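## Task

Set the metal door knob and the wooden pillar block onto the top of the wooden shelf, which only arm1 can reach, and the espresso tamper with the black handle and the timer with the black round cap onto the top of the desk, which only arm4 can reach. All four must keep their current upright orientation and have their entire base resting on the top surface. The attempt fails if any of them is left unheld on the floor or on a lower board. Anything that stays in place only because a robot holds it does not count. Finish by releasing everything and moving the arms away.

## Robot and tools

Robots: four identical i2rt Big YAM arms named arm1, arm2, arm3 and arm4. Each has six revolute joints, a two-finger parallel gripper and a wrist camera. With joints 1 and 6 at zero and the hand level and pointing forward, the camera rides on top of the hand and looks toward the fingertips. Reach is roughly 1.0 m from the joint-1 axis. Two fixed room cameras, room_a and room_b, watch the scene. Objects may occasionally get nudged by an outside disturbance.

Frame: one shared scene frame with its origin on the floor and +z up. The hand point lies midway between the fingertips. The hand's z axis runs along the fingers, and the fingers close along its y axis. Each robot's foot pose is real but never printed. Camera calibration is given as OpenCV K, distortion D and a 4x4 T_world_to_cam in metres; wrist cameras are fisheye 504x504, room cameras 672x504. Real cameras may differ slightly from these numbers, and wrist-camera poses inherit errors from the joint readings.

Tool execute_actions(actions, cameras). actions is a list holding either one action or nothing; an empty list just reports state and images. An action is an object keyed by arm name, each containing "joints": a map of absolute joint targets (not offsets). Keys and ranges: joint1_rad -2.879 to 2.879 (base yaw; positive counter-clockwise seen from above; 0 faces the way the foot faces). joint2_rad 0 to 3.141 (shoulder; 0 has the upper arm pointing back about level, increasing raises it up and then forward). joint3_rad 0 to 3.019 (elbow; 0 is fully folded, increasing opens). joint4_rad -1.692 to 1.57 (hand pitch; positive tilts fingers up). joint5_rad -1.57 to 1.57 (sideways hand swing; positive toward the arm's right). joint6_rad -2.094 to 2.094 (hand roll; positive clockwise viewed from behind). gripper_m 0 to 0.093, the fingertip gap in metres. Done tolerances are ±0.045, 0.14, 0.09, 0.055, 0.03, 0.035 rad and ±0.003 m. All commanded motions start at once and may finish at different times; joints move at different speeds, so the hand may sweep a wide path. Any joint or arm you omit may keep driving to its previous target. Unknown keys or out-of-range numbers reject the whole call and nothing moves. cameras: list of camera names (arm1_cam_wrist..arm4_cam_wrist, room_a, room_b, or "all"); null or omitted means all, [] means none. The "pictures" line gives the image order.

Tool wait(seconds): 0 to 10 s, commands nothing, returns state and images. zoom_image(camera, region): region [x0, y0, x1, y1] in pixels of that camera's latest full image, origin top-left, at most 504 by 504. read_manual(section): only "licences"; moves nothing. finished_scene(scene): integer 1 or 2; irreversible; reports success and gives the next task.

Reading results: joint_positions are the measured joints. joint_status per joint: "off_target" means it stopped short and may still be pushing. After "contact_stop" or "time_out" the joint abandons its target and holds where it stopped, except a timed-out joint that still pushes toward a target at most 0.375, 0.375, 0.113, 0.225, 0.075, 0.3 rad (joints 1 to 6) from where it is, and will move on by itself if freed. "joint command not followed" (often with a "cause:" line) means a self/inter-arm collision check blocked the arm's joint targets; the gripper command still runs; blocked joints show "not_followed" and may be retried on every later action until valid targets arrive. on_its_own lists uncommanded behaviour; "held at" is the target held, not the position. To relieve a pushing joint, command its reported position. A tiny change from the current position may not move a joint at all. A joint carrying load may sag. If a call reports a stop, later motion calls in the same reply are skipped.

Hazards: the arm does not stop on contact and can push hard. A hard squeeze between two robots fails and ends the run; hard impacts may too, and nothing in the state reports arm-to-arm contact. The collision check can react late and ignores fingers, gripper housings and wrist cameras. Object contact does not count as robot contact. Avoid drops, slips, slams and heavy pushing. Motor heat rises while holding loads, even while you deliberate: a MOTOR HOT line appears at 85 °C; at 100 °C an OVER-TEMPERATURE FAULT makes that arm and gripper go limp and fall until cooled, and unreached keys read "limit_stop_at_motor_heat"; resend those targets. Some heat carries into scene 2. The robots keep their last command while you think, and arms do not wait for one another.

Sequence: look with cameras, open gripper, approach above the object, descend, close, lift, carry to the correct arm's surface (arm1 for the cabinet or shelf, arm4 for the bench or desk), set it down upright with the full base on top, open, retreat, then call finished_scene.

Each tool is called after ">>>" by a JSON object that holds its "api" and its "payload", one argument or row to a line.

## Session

>>> {"api": "execute_actions", "payload": {
  "actions": []
}}

Scene clock: 0.00 s.
Motor temperatures (°C, as the motors report them): arm1=[24 26 26 22 24 22] | arm2=[22 23 29 24 21 23] | arm3=[25 24 25 22 23 22] | arm4=[21 24 27 21 24 24]
arm1.joint_positions: joint1_rad=-0.874 joint2_rad=+0.461 joint3_rad=+1.362 joint4_rad=-1.573 joint5_rad=+0.004 joint6_rad=-0.387 gripper_m=+0.094
arm1.joint_status: not commanded
arm1.hand: x=+1.0626 y=-1.2547 z=+1.3815 quat_wxyz=(+0.029, -0.853, -0.288, +0.435) (m; scene frame)
arm2.joint_positions: joint1_rad=-0.174 joint2_rad=+0.568 joint3_rad=+1.379 joint4_rad=-1.574 joint5_rad=-0.060 joint6_rad=+0.242 gripper_m=+0.095
arm2.joint_status: not commanded
arm2.hand: x=+0.3344 y=-0.6094 z=+1.4057 quat_wxyz=(-0.354, +0.139, -0.909, -0.172) (m; scene frame)
arm3.joint_positions: joint1_rad=+0.195 joint2_rad=+0.643 joint3_rad=+1.427 joint4_rad=-1.304 joint5_rad=-0.247 joint6_rad=+0.030 gripper_m=+0.094
arm3.joint_status: not commanded
arm3.hand: x=-0.1016 y=+0.6942 z=+1.4663 quat_wxyz=(-0.429, +0.355, -0.780, -0.286) (m; scene frame)
arm4.joint_positions: joint1_rad=+0.097 joint2_rad=+0.461 joint3_rad=+1.706 joint4_rad=-1.371 joint5_rad=+0.121 joint6_rad=-0.498 gripper_m=+0.094
arm4.joint_status: not commanded
arm4.hand: x=-1.0703 y=+1.4528 z=+1.5668 quat_wxyz=(-0.660, +0.429, -0.612, -0.071) (m; scene frame)
pictures: arm1_cam_wrist, arm2_cam_wrist, arm3_cam_wrist, arm4_cam_wrist, room_a, room_b
camera_calibration (this result's frames):
arm1_cam_wrist: T_world_to_cam=[[-0.482289, 0.824724, 0.295342, 1.14477], [0.806533, 0.549628, -0.217747, 0.135108], [-0.34191, 0.133186, -0.930247, 1.94075], [0, 0, 0, 1]] pos_world=[1.1067, -1.27686, 1.49669]
arm2_cam_wrist: T_world_to_cam=[[0.377509, -0.897343, -0.22861, -0.348674], [-0.924359, -0.350456, -0.150803, 0.310363], [0.0552045, 0.268247, -0.961767, 1.61556], [0, 0, 0, 1]] pos_world=[0.329328, -0.63748, 1.52088]
arm3_cam_wrist: T_world_to_cam=[[0.798418, -0.582011, -0.154246, 0.710803], [-0.584456, -0.687586, -0.430855, 1.05695], [0.144705, 0.434153, -0.889141, 1.14218], [0, 0, 0, 1]] pos_world=[-0.115056, 0.644558, 1.58059]
arm4_cam_wrist: T_world_to_cam=[[0.613312, -0.619221, 0.490321, 0.78549], [-0.234807, -0.735659, -0.635351, 1.81885], [0.754131, 0.274537, -0.596586, 1.46436], [0, 0, 0, 1]] pos_world=[-1.15899, 1.42242, 1.64408]
Images, in order (width x height): arm1_cam_wrist 504x504, arm2_cam_wrist 504x504, arm3_cam_wrist 504x504, arm4_cam_wrist 504x504, room_a 672x504, room_b 672x504.

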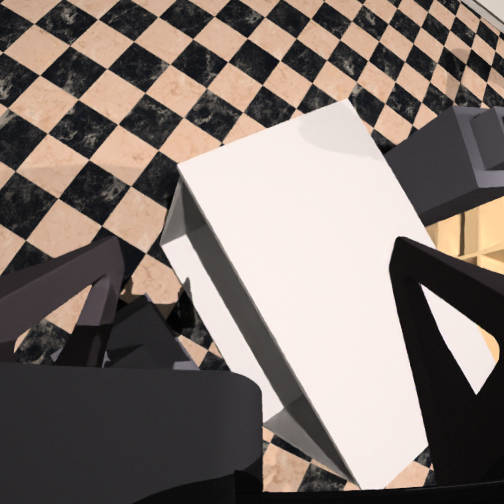

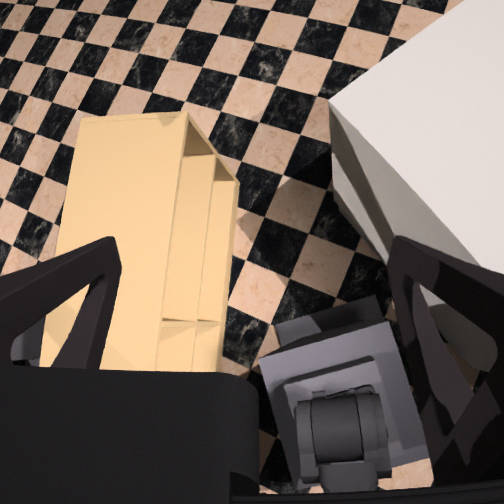

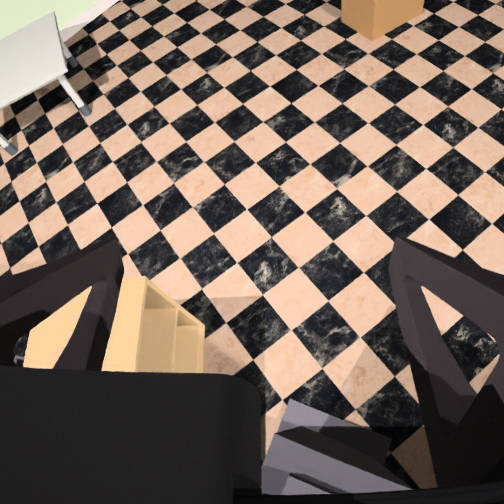

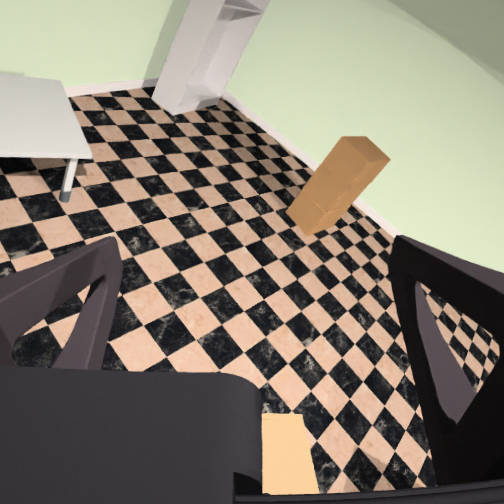

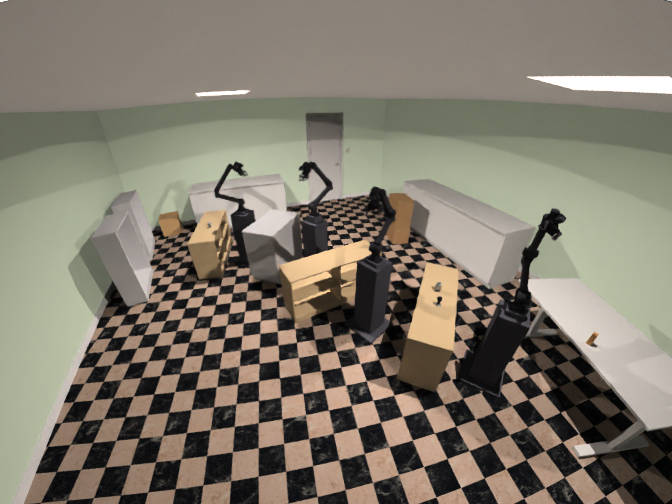

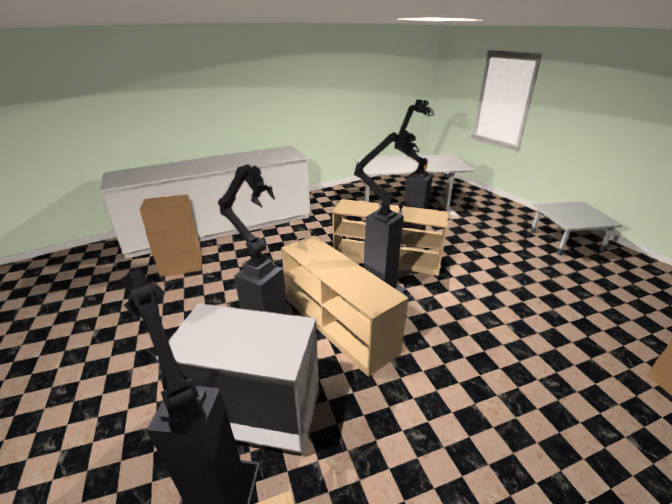

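>>> {"api": "execute_actions", "payload": {
  "actions": [
    {"arm1":{"joints":{"joint1_rad":2.2,"joint2_rad":0.7,"joint3_rad":1.5,"joint4_rad":-1.3,"joint5_rad":0,"joint6_rad":0}},"arm4":{"joints":{"joint1_rad":1.7,"joint2_rad":0.7,"joint3_rad":1.5,"joint4_rad":-1.3,"joint5_rad":0,"joint6_rad":0}},"arm2":{"joints":{"joint1_rad":0.7,"joint2_rad":0.7,"joint3_rad":1.5,"joint4_rad":-1.3,"joint5_rad":0,"joint6_rad":0}},"arm3":{"joints":{"joint1_rad":1.8,"joint2_rad":0.7,"joint3_rad":1.5,"joint4_rad":-1.3,"joint5_rad":0,"joint6_rad":0}}}
  ],
  "cameras": ["arm1_cam_wrist","arm2_cam_wrist","arm3_cam_wrist","arm4_cam_wrist"]
}}

Scene clock: 7.60 s.
Motor temperatures (°C, as the motors report them): arm1=[24 26 27 22 24 22] | arm2=[22 23 30 24 21 23] | arm3=[25 24 27 22 23 22] | arm4=[21 24 28 22 24 24]
arm1.joint_positions: joint1_rad=+2.196 joint2_rad=+0.701 joint3_rad=+1.477 joint4_rad=-1.322 joint5_rad=+0.000 joint6_rad=-0.006 gripper_m=+0.094
arm1.joint_status: all done
arm1.hand: x=+1.4548 y=-1.1685 z=+1.4410 quat_wxyz=(-0.487, +0.088, -0.868, -0.047) (m; scene frame)
arm2.joint_positions: joint1_rad=+0.696 joint2_rad=+0.702 joint3_rad=+1.455 joint4_rad=-1.327 joint5_rad=+0.000 joint6_rad=+0.008 gripper_m=+0.095
arm2.joint_status: all done
arm2.hand: x=+0.2308 y=-0.4498 z=+1.4618 quat_wxyz=(-0.365, +0.560, -0.676, -0.308) (m; scene frame)
arm3.joint_positions: joint1_rad=+1.794 joint2_rad=+0.703 joint3_rad=+1.458 joint4_rad=-1.304 joint5_rad=-0.001 joint6_rad=+0.007 gripper_m=+0.094
arm3.joint_status: all done
arm3.hand: x=-0.4336 y=+0.6946 z=+1.4604 quat_wxyz=(-0.196, +0.803, -0.342, -0.446) (m; scene frame)
arm4.joint_positions: joint1_rad=+1.688 joint2_rad=+0.696 joint3_rad=+1.463 joint4_rad=-1.317 joint5_rad=-0.001 joint6_rad=-0.013 gripper_m=+0.094
arm4.joint_status: all done
arm4.hand: x=-1.3348 y=+1.5800 z=+1.4398 quat_wxyz=(-0.177, +0.819, -0.296, -0.459) (m; scene frame)
pictures: arm1_cam_wrist, arm2_cam_wrist, arm3_cam_wrist, arm4_cam_wrist
camera_calibration (this result's frames):
arm1_cam_wrist: T_world_to_cam=[[0.214219, -0.976782, 0.00273656, -1.45146], [-0.901264, -0.198735, -0.385002, 1.63544], [0.376607, 0.0800083, -0.922912, 1.00066], [0, 0, 0, 1]] pos_world=[1.40803, -1.1728, 1.55714]
arm2_cam_wrist: T_world_to_cam=[[0.984218, -0.175642, -0.0215794, -0.27157], [-0.171659, -0.917963, -0.3576, 0.15234], [0.0430006, 0.355661, -0.933625, 1.63347], [0, 0, 0, 1]] pos_world=[0.223194, -0.488819, 1.57367]
arm3_cam_wrist: T_world_to_cam=[[0.723178, 0.690656, -0.00265489, -0.162846], [0.637442, -0.668928, -0.382364, 1.30669], [-0.265858, 0.274825, -0.924008, 1.16836], [0, 0, 0, 1]] pos_world=[-0.404553, 0.665455, 1.57878]
arm4_cam_wrist: T_world_to_cam=[[0.645086, 0.763486, 0.0308769, -0.392008], [0.708864, -0.582871, -0.397207, 2.44496], [-0.285264, 0.27812, -0.91721, 0.621741], [0, 0, 0, 1]] pos_world=[-1.3029, 1.55147, 1.55352]
Images, in order (width x height): arm1_cam_wrist 504x504, arm2_cam_wrist 504x504, arm3_cam_wrist 504x504, arm4_cam_wrist 504x504.

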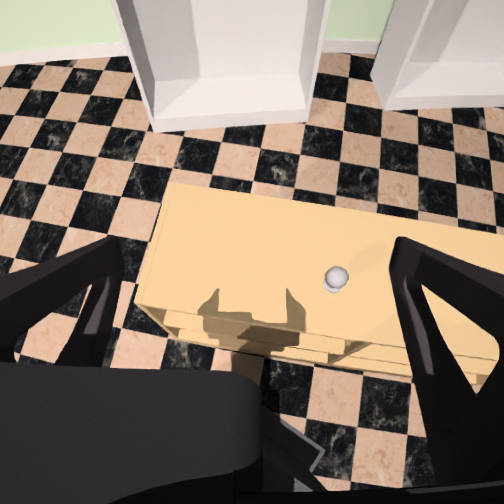

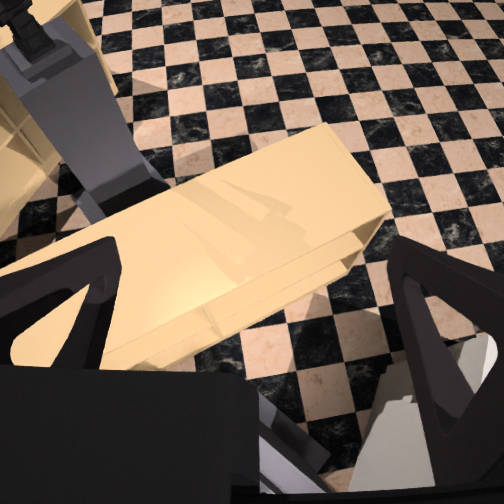

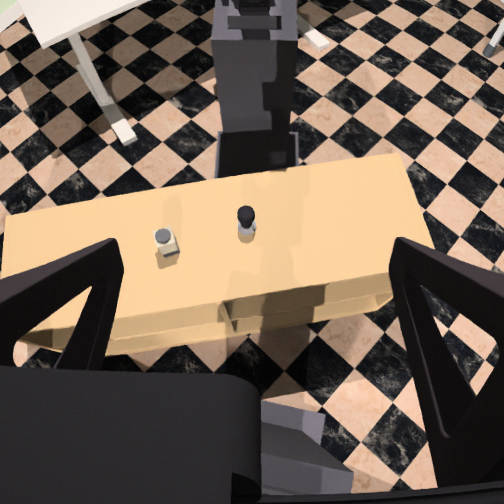

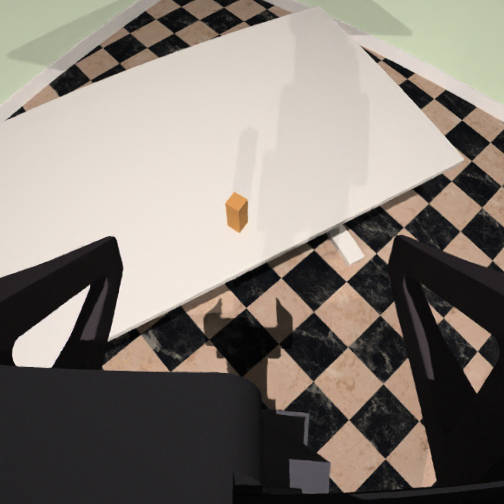

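>>> {"api": "execute_actions", "payload": {
  "actions": [
    {"arm4":{"joints":{"joint1_rad":1.73,"joint2_rad":2.07,"joint3_rad":1.92,"joint4_rad":-1.38}},"arm3":{"joints":{"joint1_rad":0.6}},"arm1":{"joints":{"joint1_rad":0.5}}}
  ],
  "cameras": ["arm4_cam_wrist"]
}}

Scene clock: 13.90 s.
Motor temperatures (°C, as the motors report them): arm1=[24 26 27 22 24 22] | arm2=[22 23 31 24 21 23] | arm3=[25 24 28 22 23 22] | arm4=[21 25 29 22 24 24]
arm1.joint_positions: joint1_rad=+0.504 joint2_rad=+0.701 joint3_rad=+1.477 joint4_rad=-1.322 joint5_rad=+0.000 joint6_rad=-0.005 gripper_m=+0.094
arm1.joint_status: all done
arm1.hand: x=+1.2191 y=-1.4769 z=+1.4414 quat_wxyz=(-0.357, -0.591, -0.641, +0.335) (m; scene frame)
arm2.joint_positions: joint1_rad=+0.696 joint2_rad=+0.702 joint3_rad=+1.455 joint4_rad=-1.327 joint5_rad=+0.000 joint6_rad=+0.008 gripper_m=+0.095
arm2.joint_status: not commanded
arm2.hand: x=+0.2308 y=-0.4498 z=+1.4618 quat_wxyz=(-0.365, +0.560, -0.676, -0.308) (m; scene frame)
arm3.joint_positions: joint1_rad=+0.606 joint2_rad=+0.703 joint3_rad=+1.458 joint4_rad=-1.304 joint5_rad=+0.000 joint6_rad=+0.006 gripper_m=+0.094
arm3.joint_status: all done
arm3.hand: x=-0.1415 y=+0.7442 z=+1.4649 quat_wxyz=(-0.417, +0.471, -0.730, -0.266) (m; scene frame)
arm4.joint_positions: joint1_rad=+1.716 joint2_rad=+2.080 joint3_rad=+1.884 joint4_rad=-1.371 joint5_rad=-0.001 joint6_rad=-0.012 gripper_m=+0.094
arm4.joint_status: all done
arm4.hand: x=-1.6360 y=+1.8208 z=+0.9886 quat_wxyz=(-0.005, +0.944, -0.329, -0.004) (m; scene frame)
pictures: arm4_cam_wrist
camera_calibration (this result's frames):
arm4_cam_wrist: T_world_to_cam=[[0.612456, 0.790412, 0.012067, -0.451387], [0.64413, -0.507841, 0.572009, 1.4189], [0.458251, -0.342558, -0.820158, 2.30554], [0, 0, 0, 1]] pos_world=[-1.69402, 1.86714, 1.08473]
Images, in order (width x height): arm4_cam_wrist 504x504.

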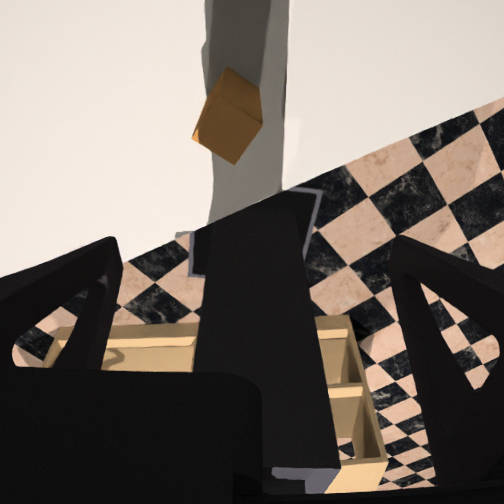

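>>> {"api": "execute_actions", "payload": {
  "actions": [
    {"arm4":{"joints":{"joint1_rad":1.748,"joint2_rad":2.15,"joint3_rad":1.78,"joint4_rad":-1.17,"joint6_rad":0.5}}}
  ],
  "cameras": []
}}

>>> {"api": "execute_actions", "payload": {
  "actions": [
    {"arm4":{"joints":{"joint2_rad":2.258,"joint3_rad":1.70,"joint4_rad":-1.0}}}
  ],
  "cameras": ["arm4_cam_wrist"]
}}

Scene clock: 21.83 s.
Motor temperatures (°C, as the motors report them): arm1=[24 25 28 22 24 22] | arm2=[22 23 32 24 21 23] | arm3=[25 24 29 22 23 22] | arm4=[21 25 29 22 24 24]
arm1.joint_positions: joint1_rad=+0.504 joint2_rad=+0.701 joint3_rad=+1.477 joint4_rad=-1.322 joint5_rad=+0.000 joint6_rad=-0.005 gripper_m=+0.094
arm1.joint_status: not commanded
arm1.hand: x=+1.2191 y=-1.4769 z=+1.4414 quat_wxyz=(-0.357, -0.591, -0.641, +0.335) (m; scene frame)
arm2.joint_positions: joint1_rad=+0.696 joint2_rad=+0.702 joint3_rad=+1.455 joint4_rad=-1.327 joint5_rad=+0.000 joint6_rad=+0.008 gripper_m=+0.095
arm2.joint_status: not commanded
arm2.hand: x=+0.2308 y=-0.4498 z=+1.4618 quat_wxyz=(-0.365, +0.560, -0.676, -0.308) (m; scene frame)
arm3.joint_positions: joint1_rad=+0.606 joint2_rad=+0.703 joint3_rad=+1.458 joint4_rad=-1.304 joint5_rad=+0.000 joint6_rad=+0.006 gripper_m=+0.094
arm3.joint_status: not commanded
arm3.hand: x=-0.1415 y=+0.7442 z=+1.4649 quat_wxyz=(-0.417, +0.471, -0.730, -0.266) (m; scene frame)
arm4.joint_positions: joint1_rad=+1.738 joint2_rad=+2.169 joint3_rad=+1.764 joint4_rad=-1.183 joint5_rad=-0.001 joint6_rad=+0.487 gripper_m=+0.094
arm4.joint_status: all done
arm4.hand: x=-1.6424 y=+1.8088 z=+0.8899 quat_wxyz=(-0.003, +0.840, -0.543, +0.005) (m; scene frame)
pictures: none
No camera images: the call's "cameras" was empty. Leave "cameras" out to get every camera's image.

Scene clock: 22.87 s.
Motor temperatures (°C, as the motors report them): arm1=[24 25 28 22 24 22] | arm2=[22 23 32 24 21 23] | arm3=[25 24 29 22 23 22] | arm4=[21 25 29 22 24 24]
arm1.joint_positions: joint1_rad=+0.504 joint2_rad=+0.701 joint3_rad=+1.477 joint4_rad=-1.322 joint5_rad=+0.000 joint6_rad=-0.005 gripper_m=+0.094
arm1.joint_status: not commanded
arm1.hand: x=+1.2191 y=-1.4769 z=+1.4414 quat_wxyz=(-0.357, -0.591, -0.641, +0.335) (m; scene frame)
arm2.joint_positions: joint1_rad=+0.696 joint2_rad=+0.702 joint3_rad=+1.455 joint4_rad=-1.327 joint5_rad=+0.000 joint6_rad=+0.008 gripper_m=+0.095
arm2.joint_status: not commanded
arm2.hand: x=+0.2308 y=-0.4498 z=+1.4618 quat_wxyz=(-0.365, +0.560, -0.676, -0.308) (m; scene frame)
arm3.joint_positions: joint1_rad=+0.606 joint2_rad=+0.703 joint3_rad=+1.458 joint4_rad=-1.304 joint5_rad=+0.000 joint6_rad=+0.006 gripper_m=+0.094
arm3.joint_status: not commanded
arm3.hand: x=-0.1415 y=+0.7442 z=+1.4649 quat_wxyz=(-0.417, +0.471, -0.730, -0.266) (m; scene frame)
arm4.joint_positions: joint1_rad=+1.738 joint2_rad=+2.277 joint3_rad=+1.685 joint4_rad=-1.013 joint5_rad=-0.001 joint6_rad=+0.487 gripper_m=+0.094
arm4.joint_status: all done
arm4.hand: x=-1.6343 y=+1.8035 z=+0.7963 quat_wxyz=(-0.002, +0.839, -0.543, +0.014) (m; scene frame)
pictures: arm4_cam_wrist
camera_calibration (this result's frames):
arm4_cam_wrist: T_world_to_cam=[[0.906974, 0.42054, 0.0233329, 0.702957], [0.324515, -0.733045, 0.597774, 1.38234], [0.268492, -0.534594, -0.801325, 2.16238], [0, 0, 0, 1]] pos_world=[-1.66674, 1.8737, 0.890038]
Images, in order (width x height): arm4_cam_wrist 504x504.

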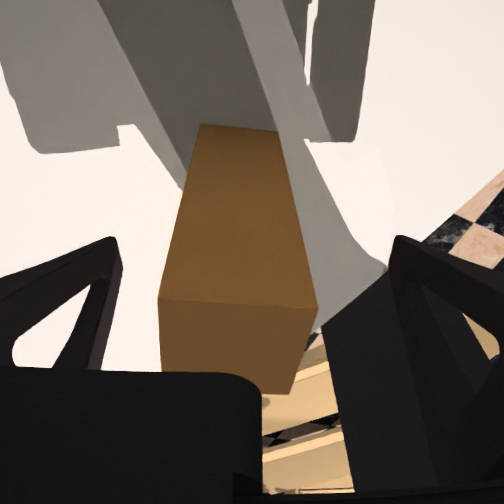

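>>> {"api": "execute_actions", "payload": {
  "actions": [
    {"arm4":{"joints":{"gripper_m":0}}}
  ],
  "cameras": []
}}

>>> {"api": "execute_actions", "payload": {
  "actions": [
    {"arm4":{"joints":{"joint2_rad":1.6,"joint3_rad":1.7,"joint4_rad":-1.6}}}
  ],
  "cameras": []
}}

>>> {"api": "execute_actions", "payload": {
  "actions": [
    {"arm4":{"joints":{"joint1_rad":-1.245,"joint6_rad":0}}}
  ],
  "cameras": []
}}

>>> {"api": "execute_actions", "payload": {
  "actions": [
    {"arm4":{"joints":{"joint2_rad":2.125,"joint3_rad":2.06,"joint4_rad":-1.465}}}
  ],
  "cameras": ["arm4_cam_wrist","room_a"]
}}

Scene clock: 32.03 s.
Motor temperatures (°C, as the motors report them): arm1=[24 25 28 22 24 22] | arm2=[22 23 32 24 21 23] | arm3=[25 24 30 22 23 22] | arm4=[21 26 29 22 24 24]
arm1.joint_positions: joint1_rad=+0.504 joint2_rad=+0.701 joint3_rad=+1.477 joint4_rad=-1.322 joint5_rad=+0.000 joint6_rad=-0.005 gripper_m=+0.094
arm1.joint_status: not commanded
arm1.hand: x=+1.2191 y=-1.4769 z=+1.4414 quat_wxyz=(-0.357, -0.591, -0.641, +0.335) (m; scene frame)
arm2.joint_positions: joint1_rad=+0.696 joint2_rad=+0.702 joint3_rad=+1.455 joint4_rad=-1.327 joint5_rad=+0.000 joint6_rad=+0.008 gripper_m=+0.095
arm2.joint_status: not commanded
arm2.hand: x=+0.2308 y=-0.4498 z=+1.4618 quat_wxyz=(-0.365, +0.560, -0.676, -0.308) (m; scene frame)
arm3.joint_positions: joint1_rad=+0.606 joint2_rad=+0.703 joint3_rad=+1.458 joint4_rad=-1.304 joint5_rad=+0.000 joint6_rad=+0.006 gripper_m=+0.094
arm3.joint_status: not commanded
arm3.hand: x=-0.1415 y=+0.7442 z=+1.4649 quat_wxyz=(-0.417, +0.471, -0.730, -0.266) (m; scene frame)
arm4.joint_positions: joint1_rad=+1.738 joint2_rad=+2.277 joint3_rad=+1.685 joint4_rad=-1.013 joint5_rad=-0.001 joint6_rad=+0.488 gripper_m=+0.035
arm4.joint_status: gripper_m off_target (ended at +0.035, target +0.000)
arm4.hand: x=-1.6344 y=+1.8038 z=+0.7963 quat_wxyz=(-0.003, +0.839, -0.544, +0.013) (m; scene frame)
pictures: none
No camera images: the call's "cameras" was empty. Leave "cameras" out to get every camera's image.

Scene clock: 33.73 s.
Motor temperatures (°C, as the motors report them): arm1=[24 25 28 22 24 22] | arm2=[22 23 32 24 21 23] | arm3=[25 24 30 22 23 22] | arm4=[21 26 29 22 24 24]
arm1.joint_positions: joint1_rad=+0.504 joint2_rad=+0.701 joint3_rad=+1.477 joint4_rad=-1.322 joint5_rad=+0.000 joint6_rad=-0.005 gripper_m=+0.094
arm1.joint_status: not commanded
arm1.hand: x=+1.2191 y=-1.4769 z=+1.4414 quat_wxyz=(-0.357, -0.591, -0.641, +0.335) (m; scene frame)
arm2.joint_positions: joint1_rad=+0.696 joint2_rad=+0.702 joint3_rad=+1.455 joint4_rad=-1.327 joint5_rad=+0.000 joint6_rad=+0.008 gripper_m=+0.095
arm2.joint_status: not commanded
arm2.hand: x=+0.2308 y=-0.4498 z=+1.4618 quat_wxyz=(-0.365, +0.560, -0.676, -0.308) (m; scene frame)
arm3.joint_positions: joint1_rad=+0.606 joint2_rad=+0.703 joint3_rad=+1.458 joint4_rad=-1.304 joint5_rad=+0.000 joint6_rad=+0.006 gripper_m=+0.094
arm3.joint_status: not commanded
arm3.hand: x=-0.1415 y=+0.7442 z=+1.4649 quat_wxyz=(-0.417, +0.471, -0.730, -0.266) (m; scene frame)
arm4.joint_positions: joint1_rad=+1.738 joint2_rad=+1.616 joint3_rad=+1.681 joint4_rad=-1.592 joint5_rad=-0.001 joint6_rad=+0.488 gripper_m=+0.035
arm4.joint_status: all done
arm4.hand: x=-1.5321 y=+1.7202 z=+1.1650 quat_wxyz=(-0.006, +0.839, -0.543, -0.026) (m; scene frame)
pictures: none
No camera images: the call's "cameras" was empty. Leave "cameras" out to get every camera's image.

Scene clock: 36.33 s.
Motor temperatures (°C, as the motors report them): arm1=[24 25 28 22 24 22] | arm2=[22 23 32 24 21 23] | arm3=[25 24 30 22 23 22] | arm4=[21 26 29 22 24 24]
arm1.joint_positions: joint1_rad=+0.504 joint2_rad=+0.701 joint3_rad=+1.477 joint4_rad=-1.322 joint5_rad=+0.000 joint6_rad=-0.005 gripper_m=+0.094
arm1.joint_status: not commanded
arm1.hand: x=+1.2191 y=-1.4769 z=+1.4414 quat_wxyz=(-0.357, -0.591, -0.641, +0.335) (m; scene frame)
arm2.joint_positions: joint1_rad=+0.696 joint2_rad=+0.702 joint3_rad=+1.455 joint4_rad=-1.327 joint5_rad=+0.000 joint6_rad=+0.008 gripper_m=+0.095
arm2.joint_status: not commanded
arm2.hand: x=+0.2308 y=-0.4498 z=+1.4618 quat_wxyz=(-0.365, +0.560, -0.676, -0.308) (m; scene frame)
arm3.joint_positions: joint1_rad=+0.606 joint2_rad=+0.703 joint3_rad=+1.458 joint4_rad=-1.304 joint5_rad=+0.000 joint6_rad=+0.006 gripper_m=+0.094
arm3.joint_status: not commanded
arm3.hand: x=-0.1415 y=+0.7442 z=+1.4649 quat_wxyz=(-0.417, +0.471, -0.730, -0.266) (m; scene frame)
arm4.joint_positions: joint1_rad=-1.248 joint2_rad=+1.616 joint3_rad=+1.681 joint4_rad=-1.592 joint5_rad=+0.001 joint6_rad=+0.012 gripper_m=+0.035
arm4.joint_status: all done
arm4.hand: x=-0.7024 y=+1.1715 z=+1.1572 quat_wxyz=(-0.019, -0.256, -0.966, +0.001) (m; scene frame)
pictures: none
No camera images: the call's "cameras" was empty. Leave "cameras" out to get every camera's image.

Scene clock: 37.93 s.
Motor temperatures (°C, as the motors report them): arm1=[24 25 28 22 24 22] | arm2=[22 23 33 24 21 23] | arm3=[25 24 30 22 23 22] | arm4=[21 26 30 22 24 24]
arm1.joint_positions: joint1_rad=+0.504 joint2_rad=+0.701 joint3_rad=+1.477 joint4_rad=-1.322 joint5_rad=+0.000 joint6_rad=-0.005 gripper_m=+0.094
arm1.joint_status: not commanded
arm1.hand: x=+1.2191 y=-1.4769 z=+1.4414 quat_wxyz=(-0.357, -0.591, -0.641, +0.335) (m; scene frame)
arm2.joint_positions: joint1_rad=+0.696 joint2_rad=+0.702 joint3_rad=+1.455 joint4_rad=-1.327 joint5_rad=+0.000 joint6_rad=+0.008 gripper_m=+0.095
arm2.joint_status: not commanded
arm2.hand: x=+0.2308 y=-0.4498 z=+1.4618 quat_wxyz=(-0.365, +0.560, -0.676, -0.308) (m; scene frame)
arm3.joint_positions: joint1_rad=+0.606 joint2_rad=+0.703 joint3_rad=+1.458 joint4_rad=-1.304 joint5_rad=+0.000 joint6_rad=+0.006 gripper_m=+0.094
arm3.joint_status: not commanded
arm3.hand: x=-0.1415 y=+0.7442 z=+1.4649 quat_wxyz=(-0.417, +0.471, -0.730, -0.266) (m; scene frame)
arm4.joint_positions: joint1_rad=-1.248 joint2_rad=+2.141 joint3_rad=+2.006 joint4_rad=-1.471 joint5_rad=+0.001 joint6_rad=+0.012 gripper_m=+0.035
arm4.joint_status: all done
arm4.hand: x=-0.5677 y=+1.0988 z=+0.9869 quat_wxyz=(+0.019, -0.256, -0.966, -0.009) (m; scene frame)
pictures: arm4_cam_wrist, room_a
camera_calibration (this result's frames):
arm4_cam_wrist: T_world_to_cam=[[-0.484509, -0.87478, -0.0034351, 0.68729], [-0.690761, 0.380172, 0.615075, -1.41097], [-0.53675, 0.300382, -0.788461, 0.264618], [0, 0, 0, 1]] pos_world=[-0.499615, 1.05815, 1.07886]
Images, in order (width x height): arm4_cam_wrist 504x504, room_a 672x504.

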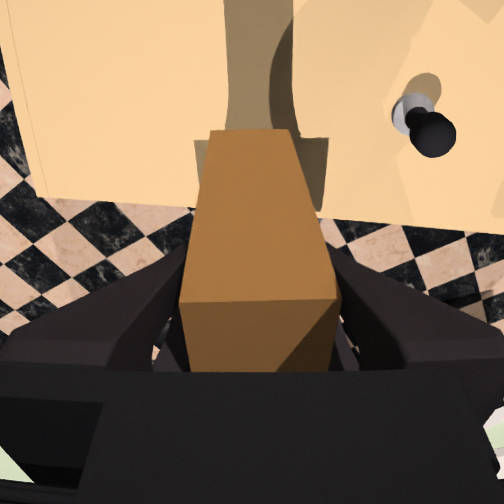

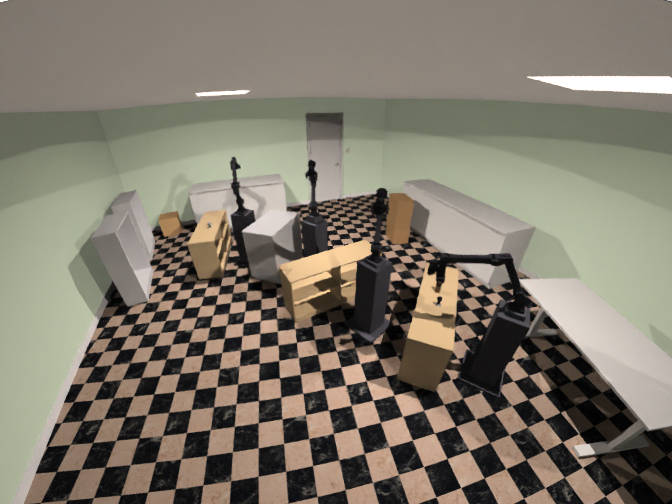

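>>> {"api": "execute_actions", "payload": {
  "actions": [
    {"arm4":{"joints":{"joint2_rad":2.0,"joint3_rad":1.58,"joint4_rad":-1.14}}}
  ],
  "cameras": ["arm4_cam_wrist"]
}}

Scene clock: 42.10 s.
Motor temperatures (°C, as the motors report them): arm1=[24 25 29 22 24 22] | arm2=[22 23 33 24 21 23] | arm3=[25 24 30 22 23 22] | arm4=[21 26 30 22 24 24]
arm1.joint_positions: joint1_rad=+0.504 joint2_rad=+0.701 joint3_rad=+1.477 joint4_rad=-1.322 joint5_rad=+0.000 joint6_rad=-0.005 gripper_m=+0.094
arm1.joint_status: not commanded
arm1.hand: x=+1.2191 y=-1.4769 z=+1.4414 quat_wxyz=(-0.357, -0.591, -0.641, +0.335) (m; scene frame)
arm2.joint_positions: joint1_rad=+0.696 joint2_rad=+0.702 joint3_rad=+1.455 joint4_rad=-1.327 joint5_rad=+0.000 joint6_rad=+0.008 gripper_m=+0.095
arm2.joint_status: not commanded
arm2.hand: x=+0.2308 y=-0.4498 z=+1.4618 quat_wxyz=(-0.365, +0.560, -0.676, -0.308) (m; scene frame)
arm3.joint_positions: joint1_rad=+0.606 joint2_rad=+0.703 joint3_rad=+1.458 joint4_rad=-1.304 joint5_rad=+0.000 joint6_rad=+0.006 gripper_m=+0.094
arm3.joint_status: not commanded
arm3.hand: x=-0.1415 y=+0.7442 z=+1.4649 quat_wxyz=(-0.417, +0.471, -0.730, -0.266) (m; scene frame)
arm4.joint_positions: joint1_rad=-1.248 joint2_rad=+2.023 joint3_rad=+1.559 joint4_rad=-1.153 joint5_rad=+0.001 joint6_rad=+0.012 gripper_m=+0.035
arm4.joint_status: all done
arm4.hand: x=-0.6331 y=+1.1360 z=+0.8965 quat_wxyz=(+0.025, -0.256, -0.966, -0.010) (m; scene frame)
pictures: arm4_cam_wrist
camera_calibration (this result's frames):
arm4_cam_wrist: T_world_to_cam=[[-0.484449, -0.874813, -0.0034313, 0.687894], [-0.684806, 0.376781, 0.62376, -1.41483], [-0.54438, 0.304529, -0.781609, 0.131387], [0, 0, 0, 1]] pos_world=[-0.56411, 1.09485, 0.987566]
Images, in order (width x height): arm4_cam_wrist 504x504.

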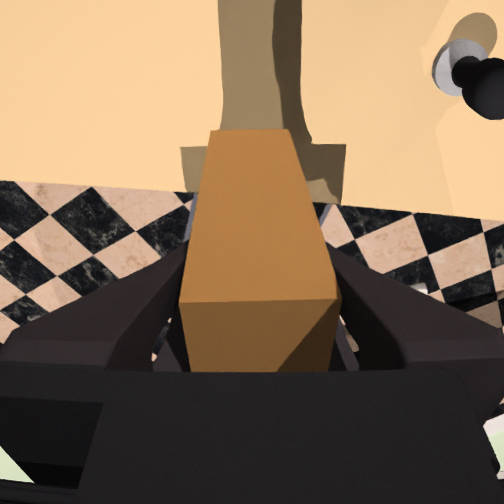

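>>> {"api": "execute_actions", "payload": {
  "actions": [
    {"arm4":{"joints":{"joint2_rad":2.31,"joint3_rad":1.51,"joint4_rad":-0.76}}}
  ],
  "cameras": ["arm4_cam_wrist","room_a"]
}}

>>> {"api": "zoom_image", "payload": {
  "camera": "room_a",
  "region": [390, 240, 530, 350]
}}

Scene clock: 52.60 s.
Motor temperatures (°C, as the motors report them): arm1=[24 25 29 22 24 22] | arm2=[22 23 33 24 21 23] | arm3=[25 24 31 22 23 22] | arm4=[21 26 30 22 24 24]
arm1.joint_positions: joint1_rad=+0.504 joint2_rad=+0.701 joint3_rad=+1.477 joint4_rad=-1.322 joint5_rad=+0.000 joint6_rad=-0.005 gripper_m=+0.094
arm1.joint_status: not commanded
arm1.hand: x=+1.2191 y=-1.4769 z=+1.4414 quat_wxyz=(-0.357, -0.591, -0.641, +0.335) (m; scene frame)
arm2.joint_positions: joint1_rad=+0.696 joint2_rad=+0.702 joint3_rad=+1.455 joint4_rad=-1.327 joint5_rad=+0.000 joint6_rad=+0.008 gripper_m=+0.095
arm2.joint_status: not commanded
arm2.hand: x=+0.2308 y=-0.4498 z=+1.4618 quat_wxyz=(-0.365, +0.560, -0.676, -0.308) (m; scene frame)
arm3.joint_positions: joint1_rad=+0.606 joint2_rad=+0.703 joint3_rad=+1.458 joint4_rad=-1.304 joint5_rad=+0.000 joint6_rad=+0.006 gripper_m=+0.094
arm3.joint_status: not commanded
arm3.hand: x=-0.1415 y=+0.7442 z=+1.4649 quat_wxyz=(-0.417, +0.471, -0.730, -0.266) (m; scene frame)
arm4.joint_positions: joint1_rad=-1.246 joint2_rad=+2.329 joint3_rad=+1.486 joint4_rad=-0.771 joint5_rad=-0.002 joint6_rad=+0.012 gripper_m=+0.034
arm4.joint_status: all done
arm4.hand: x=-0.6359 y=+1.1414 z=+0.6995 quat_wxyz=(+0.023, -0.255, -0.967, -0.012) (m; scene frame)
pictures: arm4_cam_wrist, room_a
camera_calibration (this result's frames):
arm4_cam_wrist: T_world_to_cam=[[-0.482936, -0.875629, -0.00689048, 0.694894], [-0.687746, 0.374418, 0.621946, -1.29382], [-0.542013, 0.305099, -0.78303, -0.023872], [0, 0, 0, 1]] pos_world=[-0.567168, 1.10018, 0.79078]
Images, in order (width x height): arm4_cam_wrist 504x504, room_a 672x504.

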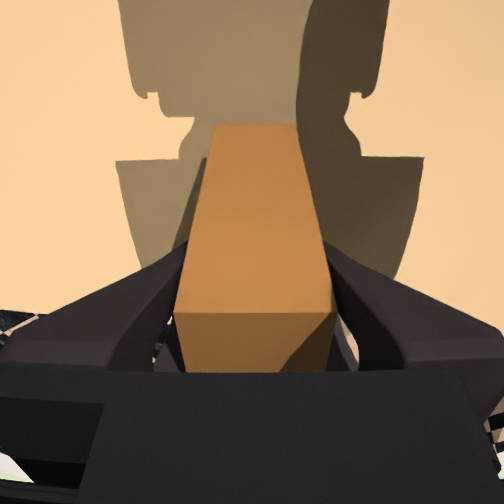

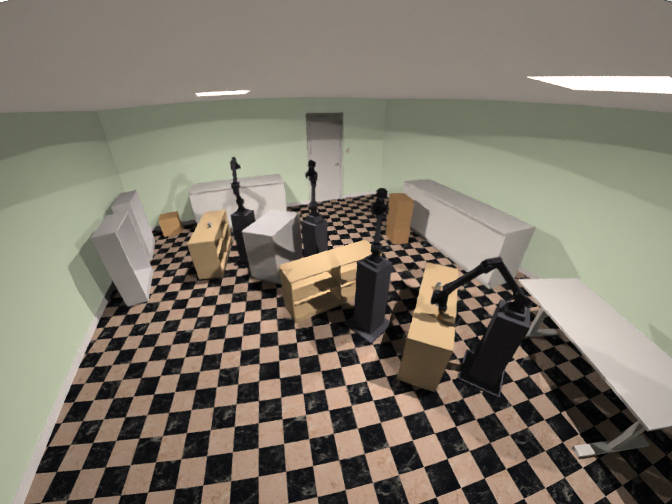

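Region (390, 240, 530, 350) of room_a's 672x504 image, scaled by 3.600, with more detail than that image has; it fills the top 396 rows of this view, and the rest is white.

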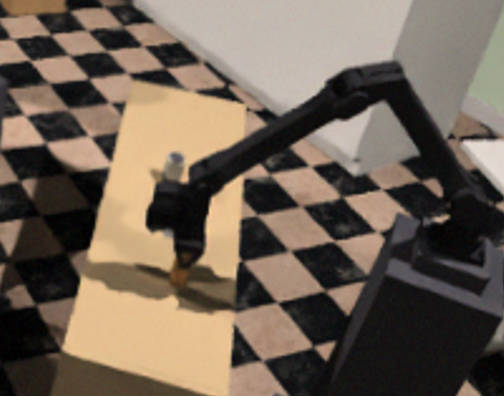

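>>> {"api": "execute_actions", "payload": {
  "actions": [
    {"arm4":{"joints":{"gripper_m":0.093}}}
  ],
  "cameras": ["arm4_cam_wrist"]
}}

>>> {"api": "execute_actions", "payload": {
  "actions": [
    {"arm4":{"joints":{"joint2_rad":1.9,"joint3_rad":1.6,"joint4_rad":-1.3}}}
  ],
  "cameras": ["arm4_cam_wrist"]
}}

Scene clock: 55.67 s.
Motor temperatures (°C, as the motors report them): arm1=[24 25 29 22 24 22] | arm2=[22 23 33 24 21 23] | arm3=[25 24 31 22 23 22] | arm4=[21 26 30 22 24 24]
arm1.joint_positions: joint1_rad=+0.504 joint2_rad=+0.701 joint3_rad=+1.477 joint4_rad=-1.322 joint5_rad=+0.000 joint6_rad=-0.005 gripper_m=+0.094
arm1.joint_status: not commanded
arm1.hand: x=+1.2191 y=-1.4769 z=+1.4414 quat_wxyz=(-0.357, -0.591, -0.641, +0.335) (m; scene frame)
arm2.joint_positions: joint1_rad=+0.696 joint2_rad=+0.702 joint3_rad=+1.455 joint4_rad=-1.327 joint5_rad=+0.000 joint6_rad=+0.008 gripper_m=+0.095
arm2.joint_status: not commanded
arm2.hand: x=+0.2308 y=-0.4498 z=+1.4618 quat_wxyz=(-0.365, +0.560, -0.676, -0.308) (m; scene frame)
arm3.joint_positions: joint1_rad=+0.606 joint2_rad=+0.703 joint3_rad=+1.458 joint4_rad=-1.304 joint5_rad=+0.000 joint6_rad=+0.006 gripper_m=+0.094
arm3.joint_status: not commanded
arm3.hand: x=-0.1415 y=+0.7442 z=+1.4649 quat_wxyz=(-0.417, +0.471, -0.730, -0.266) (m; scene frame)
arm4.joint_positions: joint1_rad=-1.246 joint2_rad=+2.329 joint3_rad=+1.486 joint4_rad=-0.771 joint5_rad=-0.002 joint6_rad=+0.012 gripper_m=+0.093
arm4.joint_status: all done
arm4.hand: x=-0.6359 y=+1.1414 z=+0.6995 quat_wxyz=(+0.023, -0.255, -0.967, -0.012) (m; scene frame)
pictures: arm4_cam_wrist
camera_calibration (this result's frames):
arm4_cam_wrist: T_world_to_cam=[[-0.482602, -0.875813, -0.00690979, 0.695329], [-0.687897, 0.374147, 0.621942, -1.2936], [-0.542119, 0.304904, -0.783033, -0.023715], [0, 0, 0, 1]] pos_world=[-0.567154, 1.10021, 0.79078]
Images, in order (width x height): arm4_cam_wrist 504x504.

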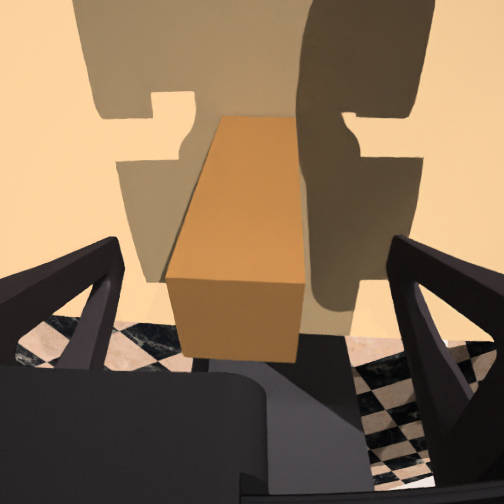

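Scene clock: 57.17 s.
Motor temperatures (°C, as the motors report them): arm1=[24 25 29 22 24 22] | arm2=[22 23 33 24 21 23] | arm3=[25 24 31 22 23 22] | arm4=[21 26 30 22 24 24]
arm1.joint_positions: joint1_rad=+0.504 joint2_rad=+0.701 joint3_rad=+1.477 joint4_rad=-1.322 joint5_rad=+0.000 joint6_rad=-0.005 gripper_m=+0.094
arm1.joint_status: not commanded
arm1.hand: x=+1.2191 y=-1.4769 z=+1.4414 quat_wxyz=(-0.357, -0.591, -0.641, +0.335) (m; scene frame)
arm2.joint_positions: joint1_rad=+0.696 joint2_rad=+0.702 joint3_rad=+1.455 joint4_rad=-1.327 joint5_rad=+0.000 joint6_rad=+0.008 gripper_m=+0.095
arm2.joint_status: not commanded
arm2.hand: x=+0.2308 y=-0.4498 z=+1.4618 quat_wxyz=(-0.365, +0.560, -0.676, -0.308) (m; scene frame)
arm3.joint_positions: joint1_rad=+0.606 joint2_rad=+0.703 joint3_rad=+1.458 joint4_rad=-1.304 joint5_rad=+0.000 joint6_rad=+0.006 gripper_m=+0.094
arm3.joint_status: not commanded
arm3.hand: x=-0.1415 y=+0.7442 z=+1.4649 quat_wxyz=(-0.417, +0.471, -0.730, -0.266) (m; scene frame)
arm4.joint_positions: joint1_rad=-1.246 joint2_rad=+1.909 joint3_rad=+1.589 joint4_rad=-1.289 joint5_rad=-0.002 joint6_rad=+0.012 gripper_m=+0.093
arm4.joint_status: all done
arm4.hand: x=-0.6444 y=+1.1431 z=+0.9711 quat_wxyz=(+0.020, -0.255, -0.967, -0.011) (m; scene frame)
pictures: arm4_cam_wrist
camera_calibration (this result's frames):
arm4_cam_wrist: T_world_to_cam=[[-0.482616, -0.875805, -0.00690832, 0.694571], [-0.690981, 0.375897, 0.617451, -1.46866], [-0.53817, 0.302765, -0.786579, 0.19225], [0, 0, 0, 1]] pos_world=[-0.576142, 1.10217, 1.06284]
Images, in order (width x height): arm4_cam_wrist 504x504.

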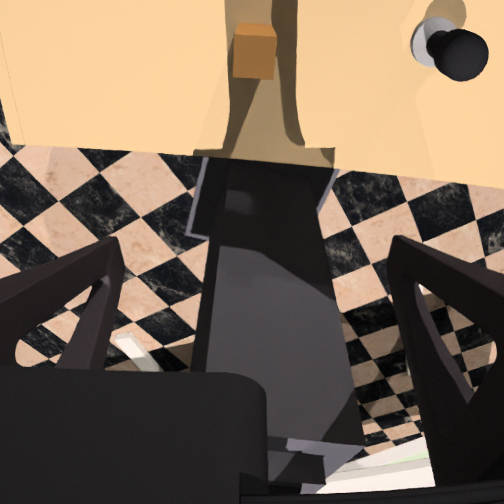

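>>> {"api": "execute_actions", "payload": {
  "actions": [
    {"arm4":{"joints":{"joint1_rad":-1.572,"joint2_rad":2.21,"joint3_rad":1.56,"joint4_rad":-0.9}}}
  ],
  "cameras": ["arm4_cam_wrist"]
}}

Scene clock: 64.97 s.
Motor temperatures (°C, as the motors report them): arm1=[24 25 29 22 24 22] | arm2=[22 23 33 24 21 23] | arm3=[25 24 31 22 23 22] | arm4=[21 26 30 22 24 24]
arm1.joint_positions: joint1_rad=+0.504 joint2_rad=+0.701 joint3_rad=+1.477 joint4_rad=-1.322 joint5_rad=+0.000 joint6_rad=-0.005 gripper_m=+0.094
arm1.joint_status: not commanded
arm1.hand: x=+1.2191 y=-1.4769 z=+1.4414 quat_wxyz=(-0.357, -0.591, -0.641, +0.335) (m; scene frame)
arm2.joint_positions: joint1_rad=+0.696 joint2_rad=+0.702 joint3_rad=+1.455 joint4_rad=-1.327 joint5_rad=+0.000 joint6_rad=+0.008 gripper_m=+0.095
arm2.joint_status: not commanded
arm2.hand: x=+0.2308 y=-0.4498 z=+1.4618 quat_wxyz=(-0.365, +0.560, -0.676, -0.308) (m; scene frame)
arm3.joint_positions: joint1_rad=+0.606 joint2_rad=+0.703 joint3_rad=+1.458 joint4_rad=-1.304 joint5_rad=+0.000 joint6_rad=+0.006 gripper_m=+0.094
arm3.joint_status: not commanded
arm3.hand: x=-0.1415 y=+0.7442 z=+1.4649 quat_wxyz=(-0.417, +0.471, -0.730, -0.266) (m; scene frame)
arm4.joint_positions: joint1_rad=-1.573 joint2_rad=+2.220 joint3_rad=+1.537 joint4_rad=-0.912 joint5_rad=+0.001 joint6_rad=+0.011 gripper_m=+0.093
arm4.joint_status: all done
arm4.hand: x=-0.7384 y=+0.9784 z=+0.7740 quat_wxyz=(+0.015, -0.408, -0.913, -0.010) (m; scene frame)
pictures: arm4_cam_wrist
camera_calibration (this result's frames):
arm4_cam_wrist: T_world_to_cam=[[-0.737497, -0.675349, -0.0012177, 0.11482], [-0.536174, 0.584416, 0.609078, -1.43317], [-0.410629, 0.449846, -0.793109, -0.00813319], [0, 0, 0, 1]] pos_world=[-0.687089, 0.918771, 0.866603]
Images, in order (width x height): arm4_cam_wrist 504x504.

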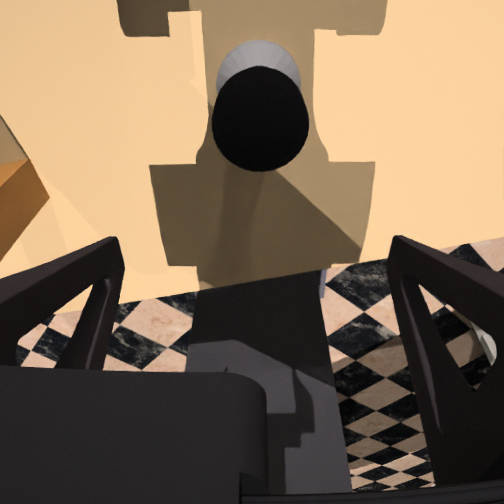

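>>> {"api": "execute_actions", "payload": {
  "actions": [
    {"arm4":{"joints":{"joint2_rad":2.425,"joint3_rad":1.625,"joint4_rad":-0.73}}}
  ],
  "cameras": ["arm4_cam_wrist"]
}}

>>> {"api": "execute_actions", "payload": {
  "actions": [
    {"arm4":{"joints":{"gripper_m":0}}}
  ],
  "cameras": ["arm4_cam_wrist"]
}}

Scene clock: 70.20 s.
Motor temperatures (°C, as the motors report them): arm1=[24 25 29 22 24 22] | arm2=[22 23 33 24 21 23] | arm3=[25 24 31 22 23 22] | arm4=[21 26 29 22 24 24]
arm1.joint_positions: joint1_rad=+0.504 joint2_rad=+0.701 joint3_rad=+1.477 joint4_rad=-1.322 joint5_rad=+0.000 joint6_rad=-0.005 gripper_m=+0.094
arm1.joint_status: not commanded
arm1.hand: x=+1.2191 y=-1.4769 z=+1.4414 quat_wxyz=(-0.357, -0.591, -0.641, +0.335) (m; scene frame)
arm2.joint_positions: joint1_rad=+0.696 joint2_rad=+0.702 joint3_rad=+1.455 joint4_rad=-1.327 joint5_rad=+0.000 joint6_rad=+0.008 gripper_m=+0.095
arm2.joint_status: not commanded
arm2.hand: x=+0.2308 y=-0.4498 z=+1.4618 quat_wxyz=(-0.365, +0.560, -0.676, -0.308) (m; scene frame)
arm3.joint_positions: joint1_rad=+0.606 joint2_rad=+0.703 joint3_rad=+1.458 joint4_rad=-1.304 joint5_rad=+0.000 joint6_rad=+0.006 gripper_m=+0.094
arm3.joint_status: not commanded
arm3.hand: x=-0.1415 y=+0.7442 z=+1.4649 quat_wxyz=(-0.417, +0.471, -0.730, -0.266) (m; scene frame)
arm4.joint_positions: joint1_rad=-1.573 joint2_rad=+2.443 joint3_rad=+1.607 joint4_rad=-0.742 joint5_rad=+0.001 joint6_rad=+0.011 gripper_m=+0.093
arm4.joint_status: all done
arm4.hand: x=-0.7284 y=+0.9686 z=+0.6629 quat_wxyz=(+0.006, -0.408, -0.913, -0.006) (m; scene frame)
pictures: arm4_cam_wrist
camera_calibration (this result's frames):
arm4_cam_wrist: T_world_to_cam=[[-0.737567, -0.675273, -0.00119229, 0.115297], [-0.543377, 0.592453, 0.594761, -1.35798], [-0.40092, 0.439324, -0.803901, -0.0633437], [0, 0, 0, 1]] pos_world=[-0.678251, 0.910224, 0.756889]
Images, in order (width x height): arm4_cam_wrist 504x504.

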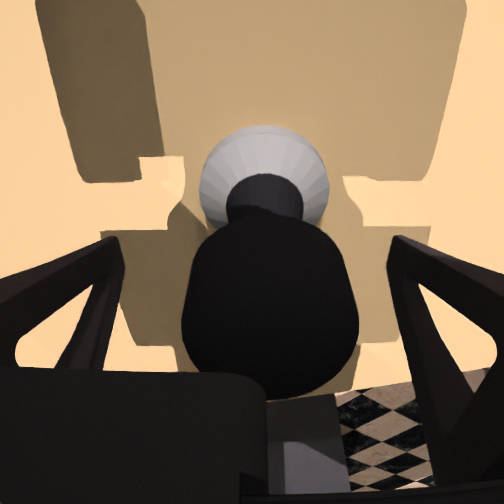

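Scene clock: 70.90 s.
Motor temperatures (°C, as the motors report them): arm1=[24 25 29 22 24 22] | arm2=[22 23 33 24 21 23] | arm3=[25 24 31 22 23 22] | arm4=[21 26 29 22 24 24]
arm1.joint_positions: joint1_rad=+0.504 joint2_rad=+0.701 joint3_rad=+1.477 joint4_rad=-1.322 joint5_rad=+0.000 joint6_rad=-0.005 gripper_m=+0.094
arm1.joint_status: not commanded
arm1.hand: x=+1.2191 y=-1.4769 z=+1.4414 quat_wxyz=(-0.357, -0.591, -0.641, +0.335) (m; scene frame)
arm2.joint_positions: joint1_rad=+0.696 joint2_rad=+0.702 joint3_rad=+1.455 joint4_rad=-1.327 joint5_rad=+0.000 joint6_rad=+0.008 gripper_m=+0.095
arm2.joint_status: not commanded
arm2.hand: x=+0.2308 y=-0.4498 z=+1.4618 quat_wxyz=(-0.365, +0.560, -0.676, -0.308) (m; scene frame)
arm3.joint_positions: joint1_rad=+0.606 joint2_rad=+0.703 joint3_rad=+1.458 joint4_rad=-1.304 joint5_rad=+0.000 joint6_rad=+0.006 gripper_m=+0.094
arm3.joint_status: not commanded
arm3.hand: x=-0.1415 y=+0.7442 z=+1.4649 quat_wxyz=(-0.417, +0.471, -0.730, -0.266) (m; scene frame)
arm4.joint_positions: joint1_rad=-1.573 joint2_rad=+2.443 joint3_rad=+1.607 joint4_rad=-0.741 joint5_rad=+0.000 joint6_rad=+0.010 gripper_m=+0.043
arm4.joint_status: gripper_m off_target (ended at +0.043, target +0.000)
arm4.hand: x=-0.7281 y=+0.9684 z=+0.6629 quat_wxyz=(+0.005, -0.408, -0.913, -0.006) (m; scene frame)
pictures: arm4_cam_wrist
camera_calibration (this result's frames):
arm4_cam_wrist: T_world_to_cam=[[-0.737322, -0.675539, -0.00195875, 0.116371], [-0.544539, 0.59262, 0.59353, -1.35787], [-0.399792, 0.43869, -0.804809, -0.0610875], [0, 0, 0, 1]] pos_world=[-0.67803, 0.910111, 0.756999]
Images, in order (width x height): arm4_cam_wrist 504x504.

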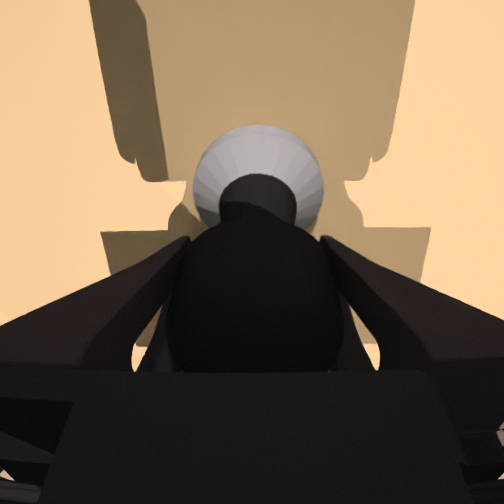

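>>> {"api": "execute_actions", "payload": {
  "actions": [
    {"arm4":{"joints":{"joint2_rad":1.6,"joint3_rad":1.7,"joint4_rad":-1.6}},"arm3":{"joints":{"joint1_rad":1.562,"joint6_rad":-0.54}}}
  ],
  "cameras": []
}}

>>> {"api": "execute_actions", "payload": {
  "actions": [
    {"arm4":{"joints":{"joint1_rad":1.745}},"arm3":{"joints":{"joint2_rad":2.61,"joint3_rad":2.30,"joint4_rad":-1.21}}}
  ],
  "cameras": ["arm3_cam_wrist"]
}}

>>> {"api": "execute_actions", "payload": {
  "actions": [
    {"arm4":{"joints":{"joint2_rad":2.15,"joint3_rad":1.78,"joint4_rad":-1.17}}}
  ],
  "cameras": ["arm4_cam_wrist"]
}}

Scene clock: 80.87 s.
Motor temperatures (°C, as the motors report them): arm1=[24 25 29 22 24 22] | arm2=[22 23 33 24 21 23] | arm3=[25 24 31 22 23 22] | arm4=[21 27 29 22 24 24]
arm1.joint_positions: joint1_rad=+0.504 joint2_rad=+0.701 joint3_rad=+1.477 joint4_rad=-1.322 joint5_rad=+0.000 joint6_rad=-0.005 gripper_m=+0.094
arm1.joint_status: not commanded
arm1.hand: x=+1.2191 y=-1.4769 z=+1.4414 quat_wxyz=(-0.357, -0.591, -0.641, +0.335) (m; scene frame)
arm2.joint_positions: joint1_rad=+0.696 joint2_rad=+0.702 joint3_rad=+1.455 joint4_rad=-1.327 joint5_rad=+0.000 joint6_rad=+0.008 gripper_m=+0.095
arm2.joint_status: not commanded
arm2.hand: x=+0.2308 y=-0.4498 z=+1.4618 quat_wxyz=(-0.365, +0.560, -0.676, -0.308) (m; scene frame)
arm3.joint_positions: joint1_rad=+1.556 joint2_rad=+0.703 joint3_rad=+1.458 joint4_rad=-1.304 joint5_rad=+0.000 joint6_rad=-0.532 gripper_m=+0.094
arm3.joint_status: all done
arm3.hand: x=-0.3832 y=+0.7324 z=+1.4614 quat_wxyz=(-0.352, +0.845, -0.218, -0.340) (m; scene frame)
arm4.joint_positions: joint1_rad=-1.573 joint2_rad=+1.630 joint3_rad=+1.676 joint4_rad=-1.592 joint5_rad=+0.000 joint6_rad=+0.010 gripper_m=+0.043
arm4.joint_status: all done
arm4.hand: x=-0.8021 y=+1.0444 z=+1.1472 quat_wxyz=(-0.008, -0.408, -0.913, +0.000) (m; scene frame)
pictures: none
No camera images: the call's "cameras" was empty. Leave "cameras" out to get every camera's image.

Scene clock: 83.60 s.
Motor temperatures (°C, as the motors report them): arm1=[24 25 29 22 24 22] | arm2=[22 23 33 24 21 23] | arm3=[25 24 31 22 23 22] | arm4=[21 26 29 22 24 24]
arm1.joint_positions: joint1_rad=+0.504 joint2_rad=+0.701 joint3_rad=+1.477 joint4_rad=-1.322 joint5_rad=+0.000 joint6_rad=-0.005 gripper_m=+0.094
arm1.joint_status: not commanded
arm1.hand: x=+1.2191 y=-1.4769 z=+1.4414 quat_wxyz=(-0.357, -0.591, -0.641, +0.335) (m; scene frame)
arm2.joint_positions: joint1_rad=+0.696 joint2_rad=+0.702 joint3_rad=+1.455 joint4_rad=-1.327 joint5_rad=+0.000 joint6_rad=+0.008 gripper_m=+0.095
arm2.joint_status: not commanded
arm2.hand: x=+0.2308 y=-0.4498 z=+1.4618 quat_wxyz=(-0.365, +0.560, -0.676, -0.308) (m; scene frame)
arm3.joint_positions: joint1_rad=+1.556 joint2_rad=+2.632 joint3_rad=+2.275 joint4_rad=-1.211 joint5_rad=+0.000 joint6_rad=-0.533 gripper_m=+0.094
arm3.joint_status: all done
arm3.hand: x=-0.6140 y=+1.1529 z=+0.7780 quat_wxyz=(-0.007, +0.967, -0.254, +0.005) (m; scene frame)
arm4.joint_positions: joint1_rad=+1.750 joint2_rad=+1.631 joint3_rad=+1.676 joint4_rad=-1.592 joint5_rad=-0.001 joint6_rad=+0.010 gripper_m=+0.043
arm4.joint_status: all done
arm4.hand: x=-1.5367 y=+1.7160 z=+1.1558 quat_wxyz=(-0.009, +0.946, -0.324, -0.014) (m; scene frame)
pictures: arm3_cam_wrist
camera_calibration (this result's frames):
arm3_cam_wrist: T_world_to_cam=[[0.498993, 0.866573, 0.00759106, -0.699101], [0.697268, -0.406675, 0.590282, 0.444973], [0.514609, -0.289253, -0.807162, 1.40258], [0, 0, 0, 1]] pos_world=[-0.683197, 1.19248, 0.874753]
Images, in order (width x height): arm3_cam_wrist 504x504.

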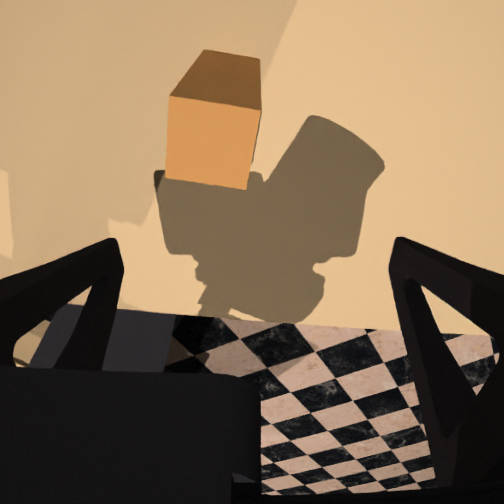

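Scene clock: 85.27 s.
Motor temperatures (°C, as the motors report them): arm1=[24 25 29 22 24 22] | arm2=[22 23 33 24 21 23] | arm3=[25 24 31 22 23 22] | arm4=[21 26 30 22 24 24]
arm1.joint_positions: joint1_rad=+0.504 joint2_rad=+0.701 joint3_rad=+1.477 joint4_rad=-1.322 joint5_rad=+0.000 joint6_rad=-0.005 gripper_m=+0.094
arm1.joint_status: not commanded
arm1.hand: x=+1.2191 y=-1.4769 z=+1.4414 quat_wxyz=(-0.357, -0.591, -0.641, +0.335) (m; scene frame)
arm2.joint_positions: joint1_rad=+0.696 joint2_rad=+0.702 joint3_rad=+1.455 joint4_rad=-1.327 joint5_rad=+0.000 joint6_rad=+0.008 gripper_m=+0.095
arm2.joint_status: not commanded
arm2.hand: x=+0.2308 y=-0.4498 z=+1.4618 quat_wxyz=(-0.365, +0.560, -0.676, -0.308) (m; scene frame)
arm3.joint_positions: joint1_rad=+1.556 joint2_rad=+2.632 joint3_rad=+2.275 joint4_rad=-1.211 joint5_rad=+0.000 joint6_rad=-0.533 gripper_m=+0.094
arm3.joint_status: not commanded
arm3.hand: x=-0.6140 y=+1.1529 z=+0.7780 quat_wxyz=(-0.007, +0.967, -0.254, +0.005) (m; scene frame)
arm4.joint_positions: joint1_rad=+1.750 joint2_rad=+2.175 joint3_rad=+1.733 joint4_rad=-1.179 joint5_rad=-0.001 joint6_rad=+0.010 gripper_m=+0.043
arm4.joint_status: all done
arm4.hand: x=-1.6375 y=+1.7955 z=+0.8755 quat_wxyz=(+0.003, +0.946, -0.324, +0.021) (m; scene frame)
pictures: arm4_cam_wrist
camera_calibration (this result's frames):
arm4_cam_wrist: T_world_to_cam=[[0.602919, 0.797712, 0.0119956, -0.457786], [0.624727, -0.48142, 0.614777, 1.35512], [0.49619, -0.363167, -0.78861, 2.27632], [0, 0, 0, 1]] pos_world=[-1.70006, 1.84425, 0.967523]
Images, in order (width x height): arm4_cam_wrist 504x504.

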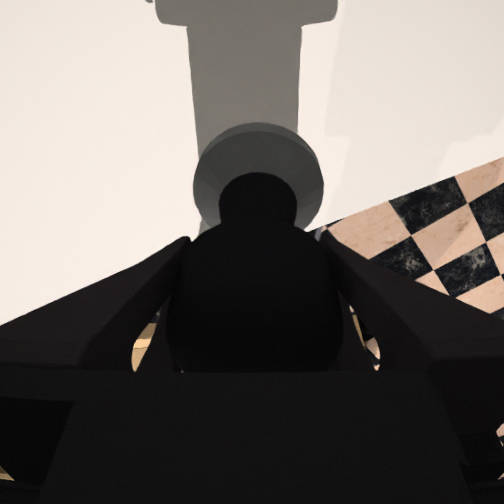

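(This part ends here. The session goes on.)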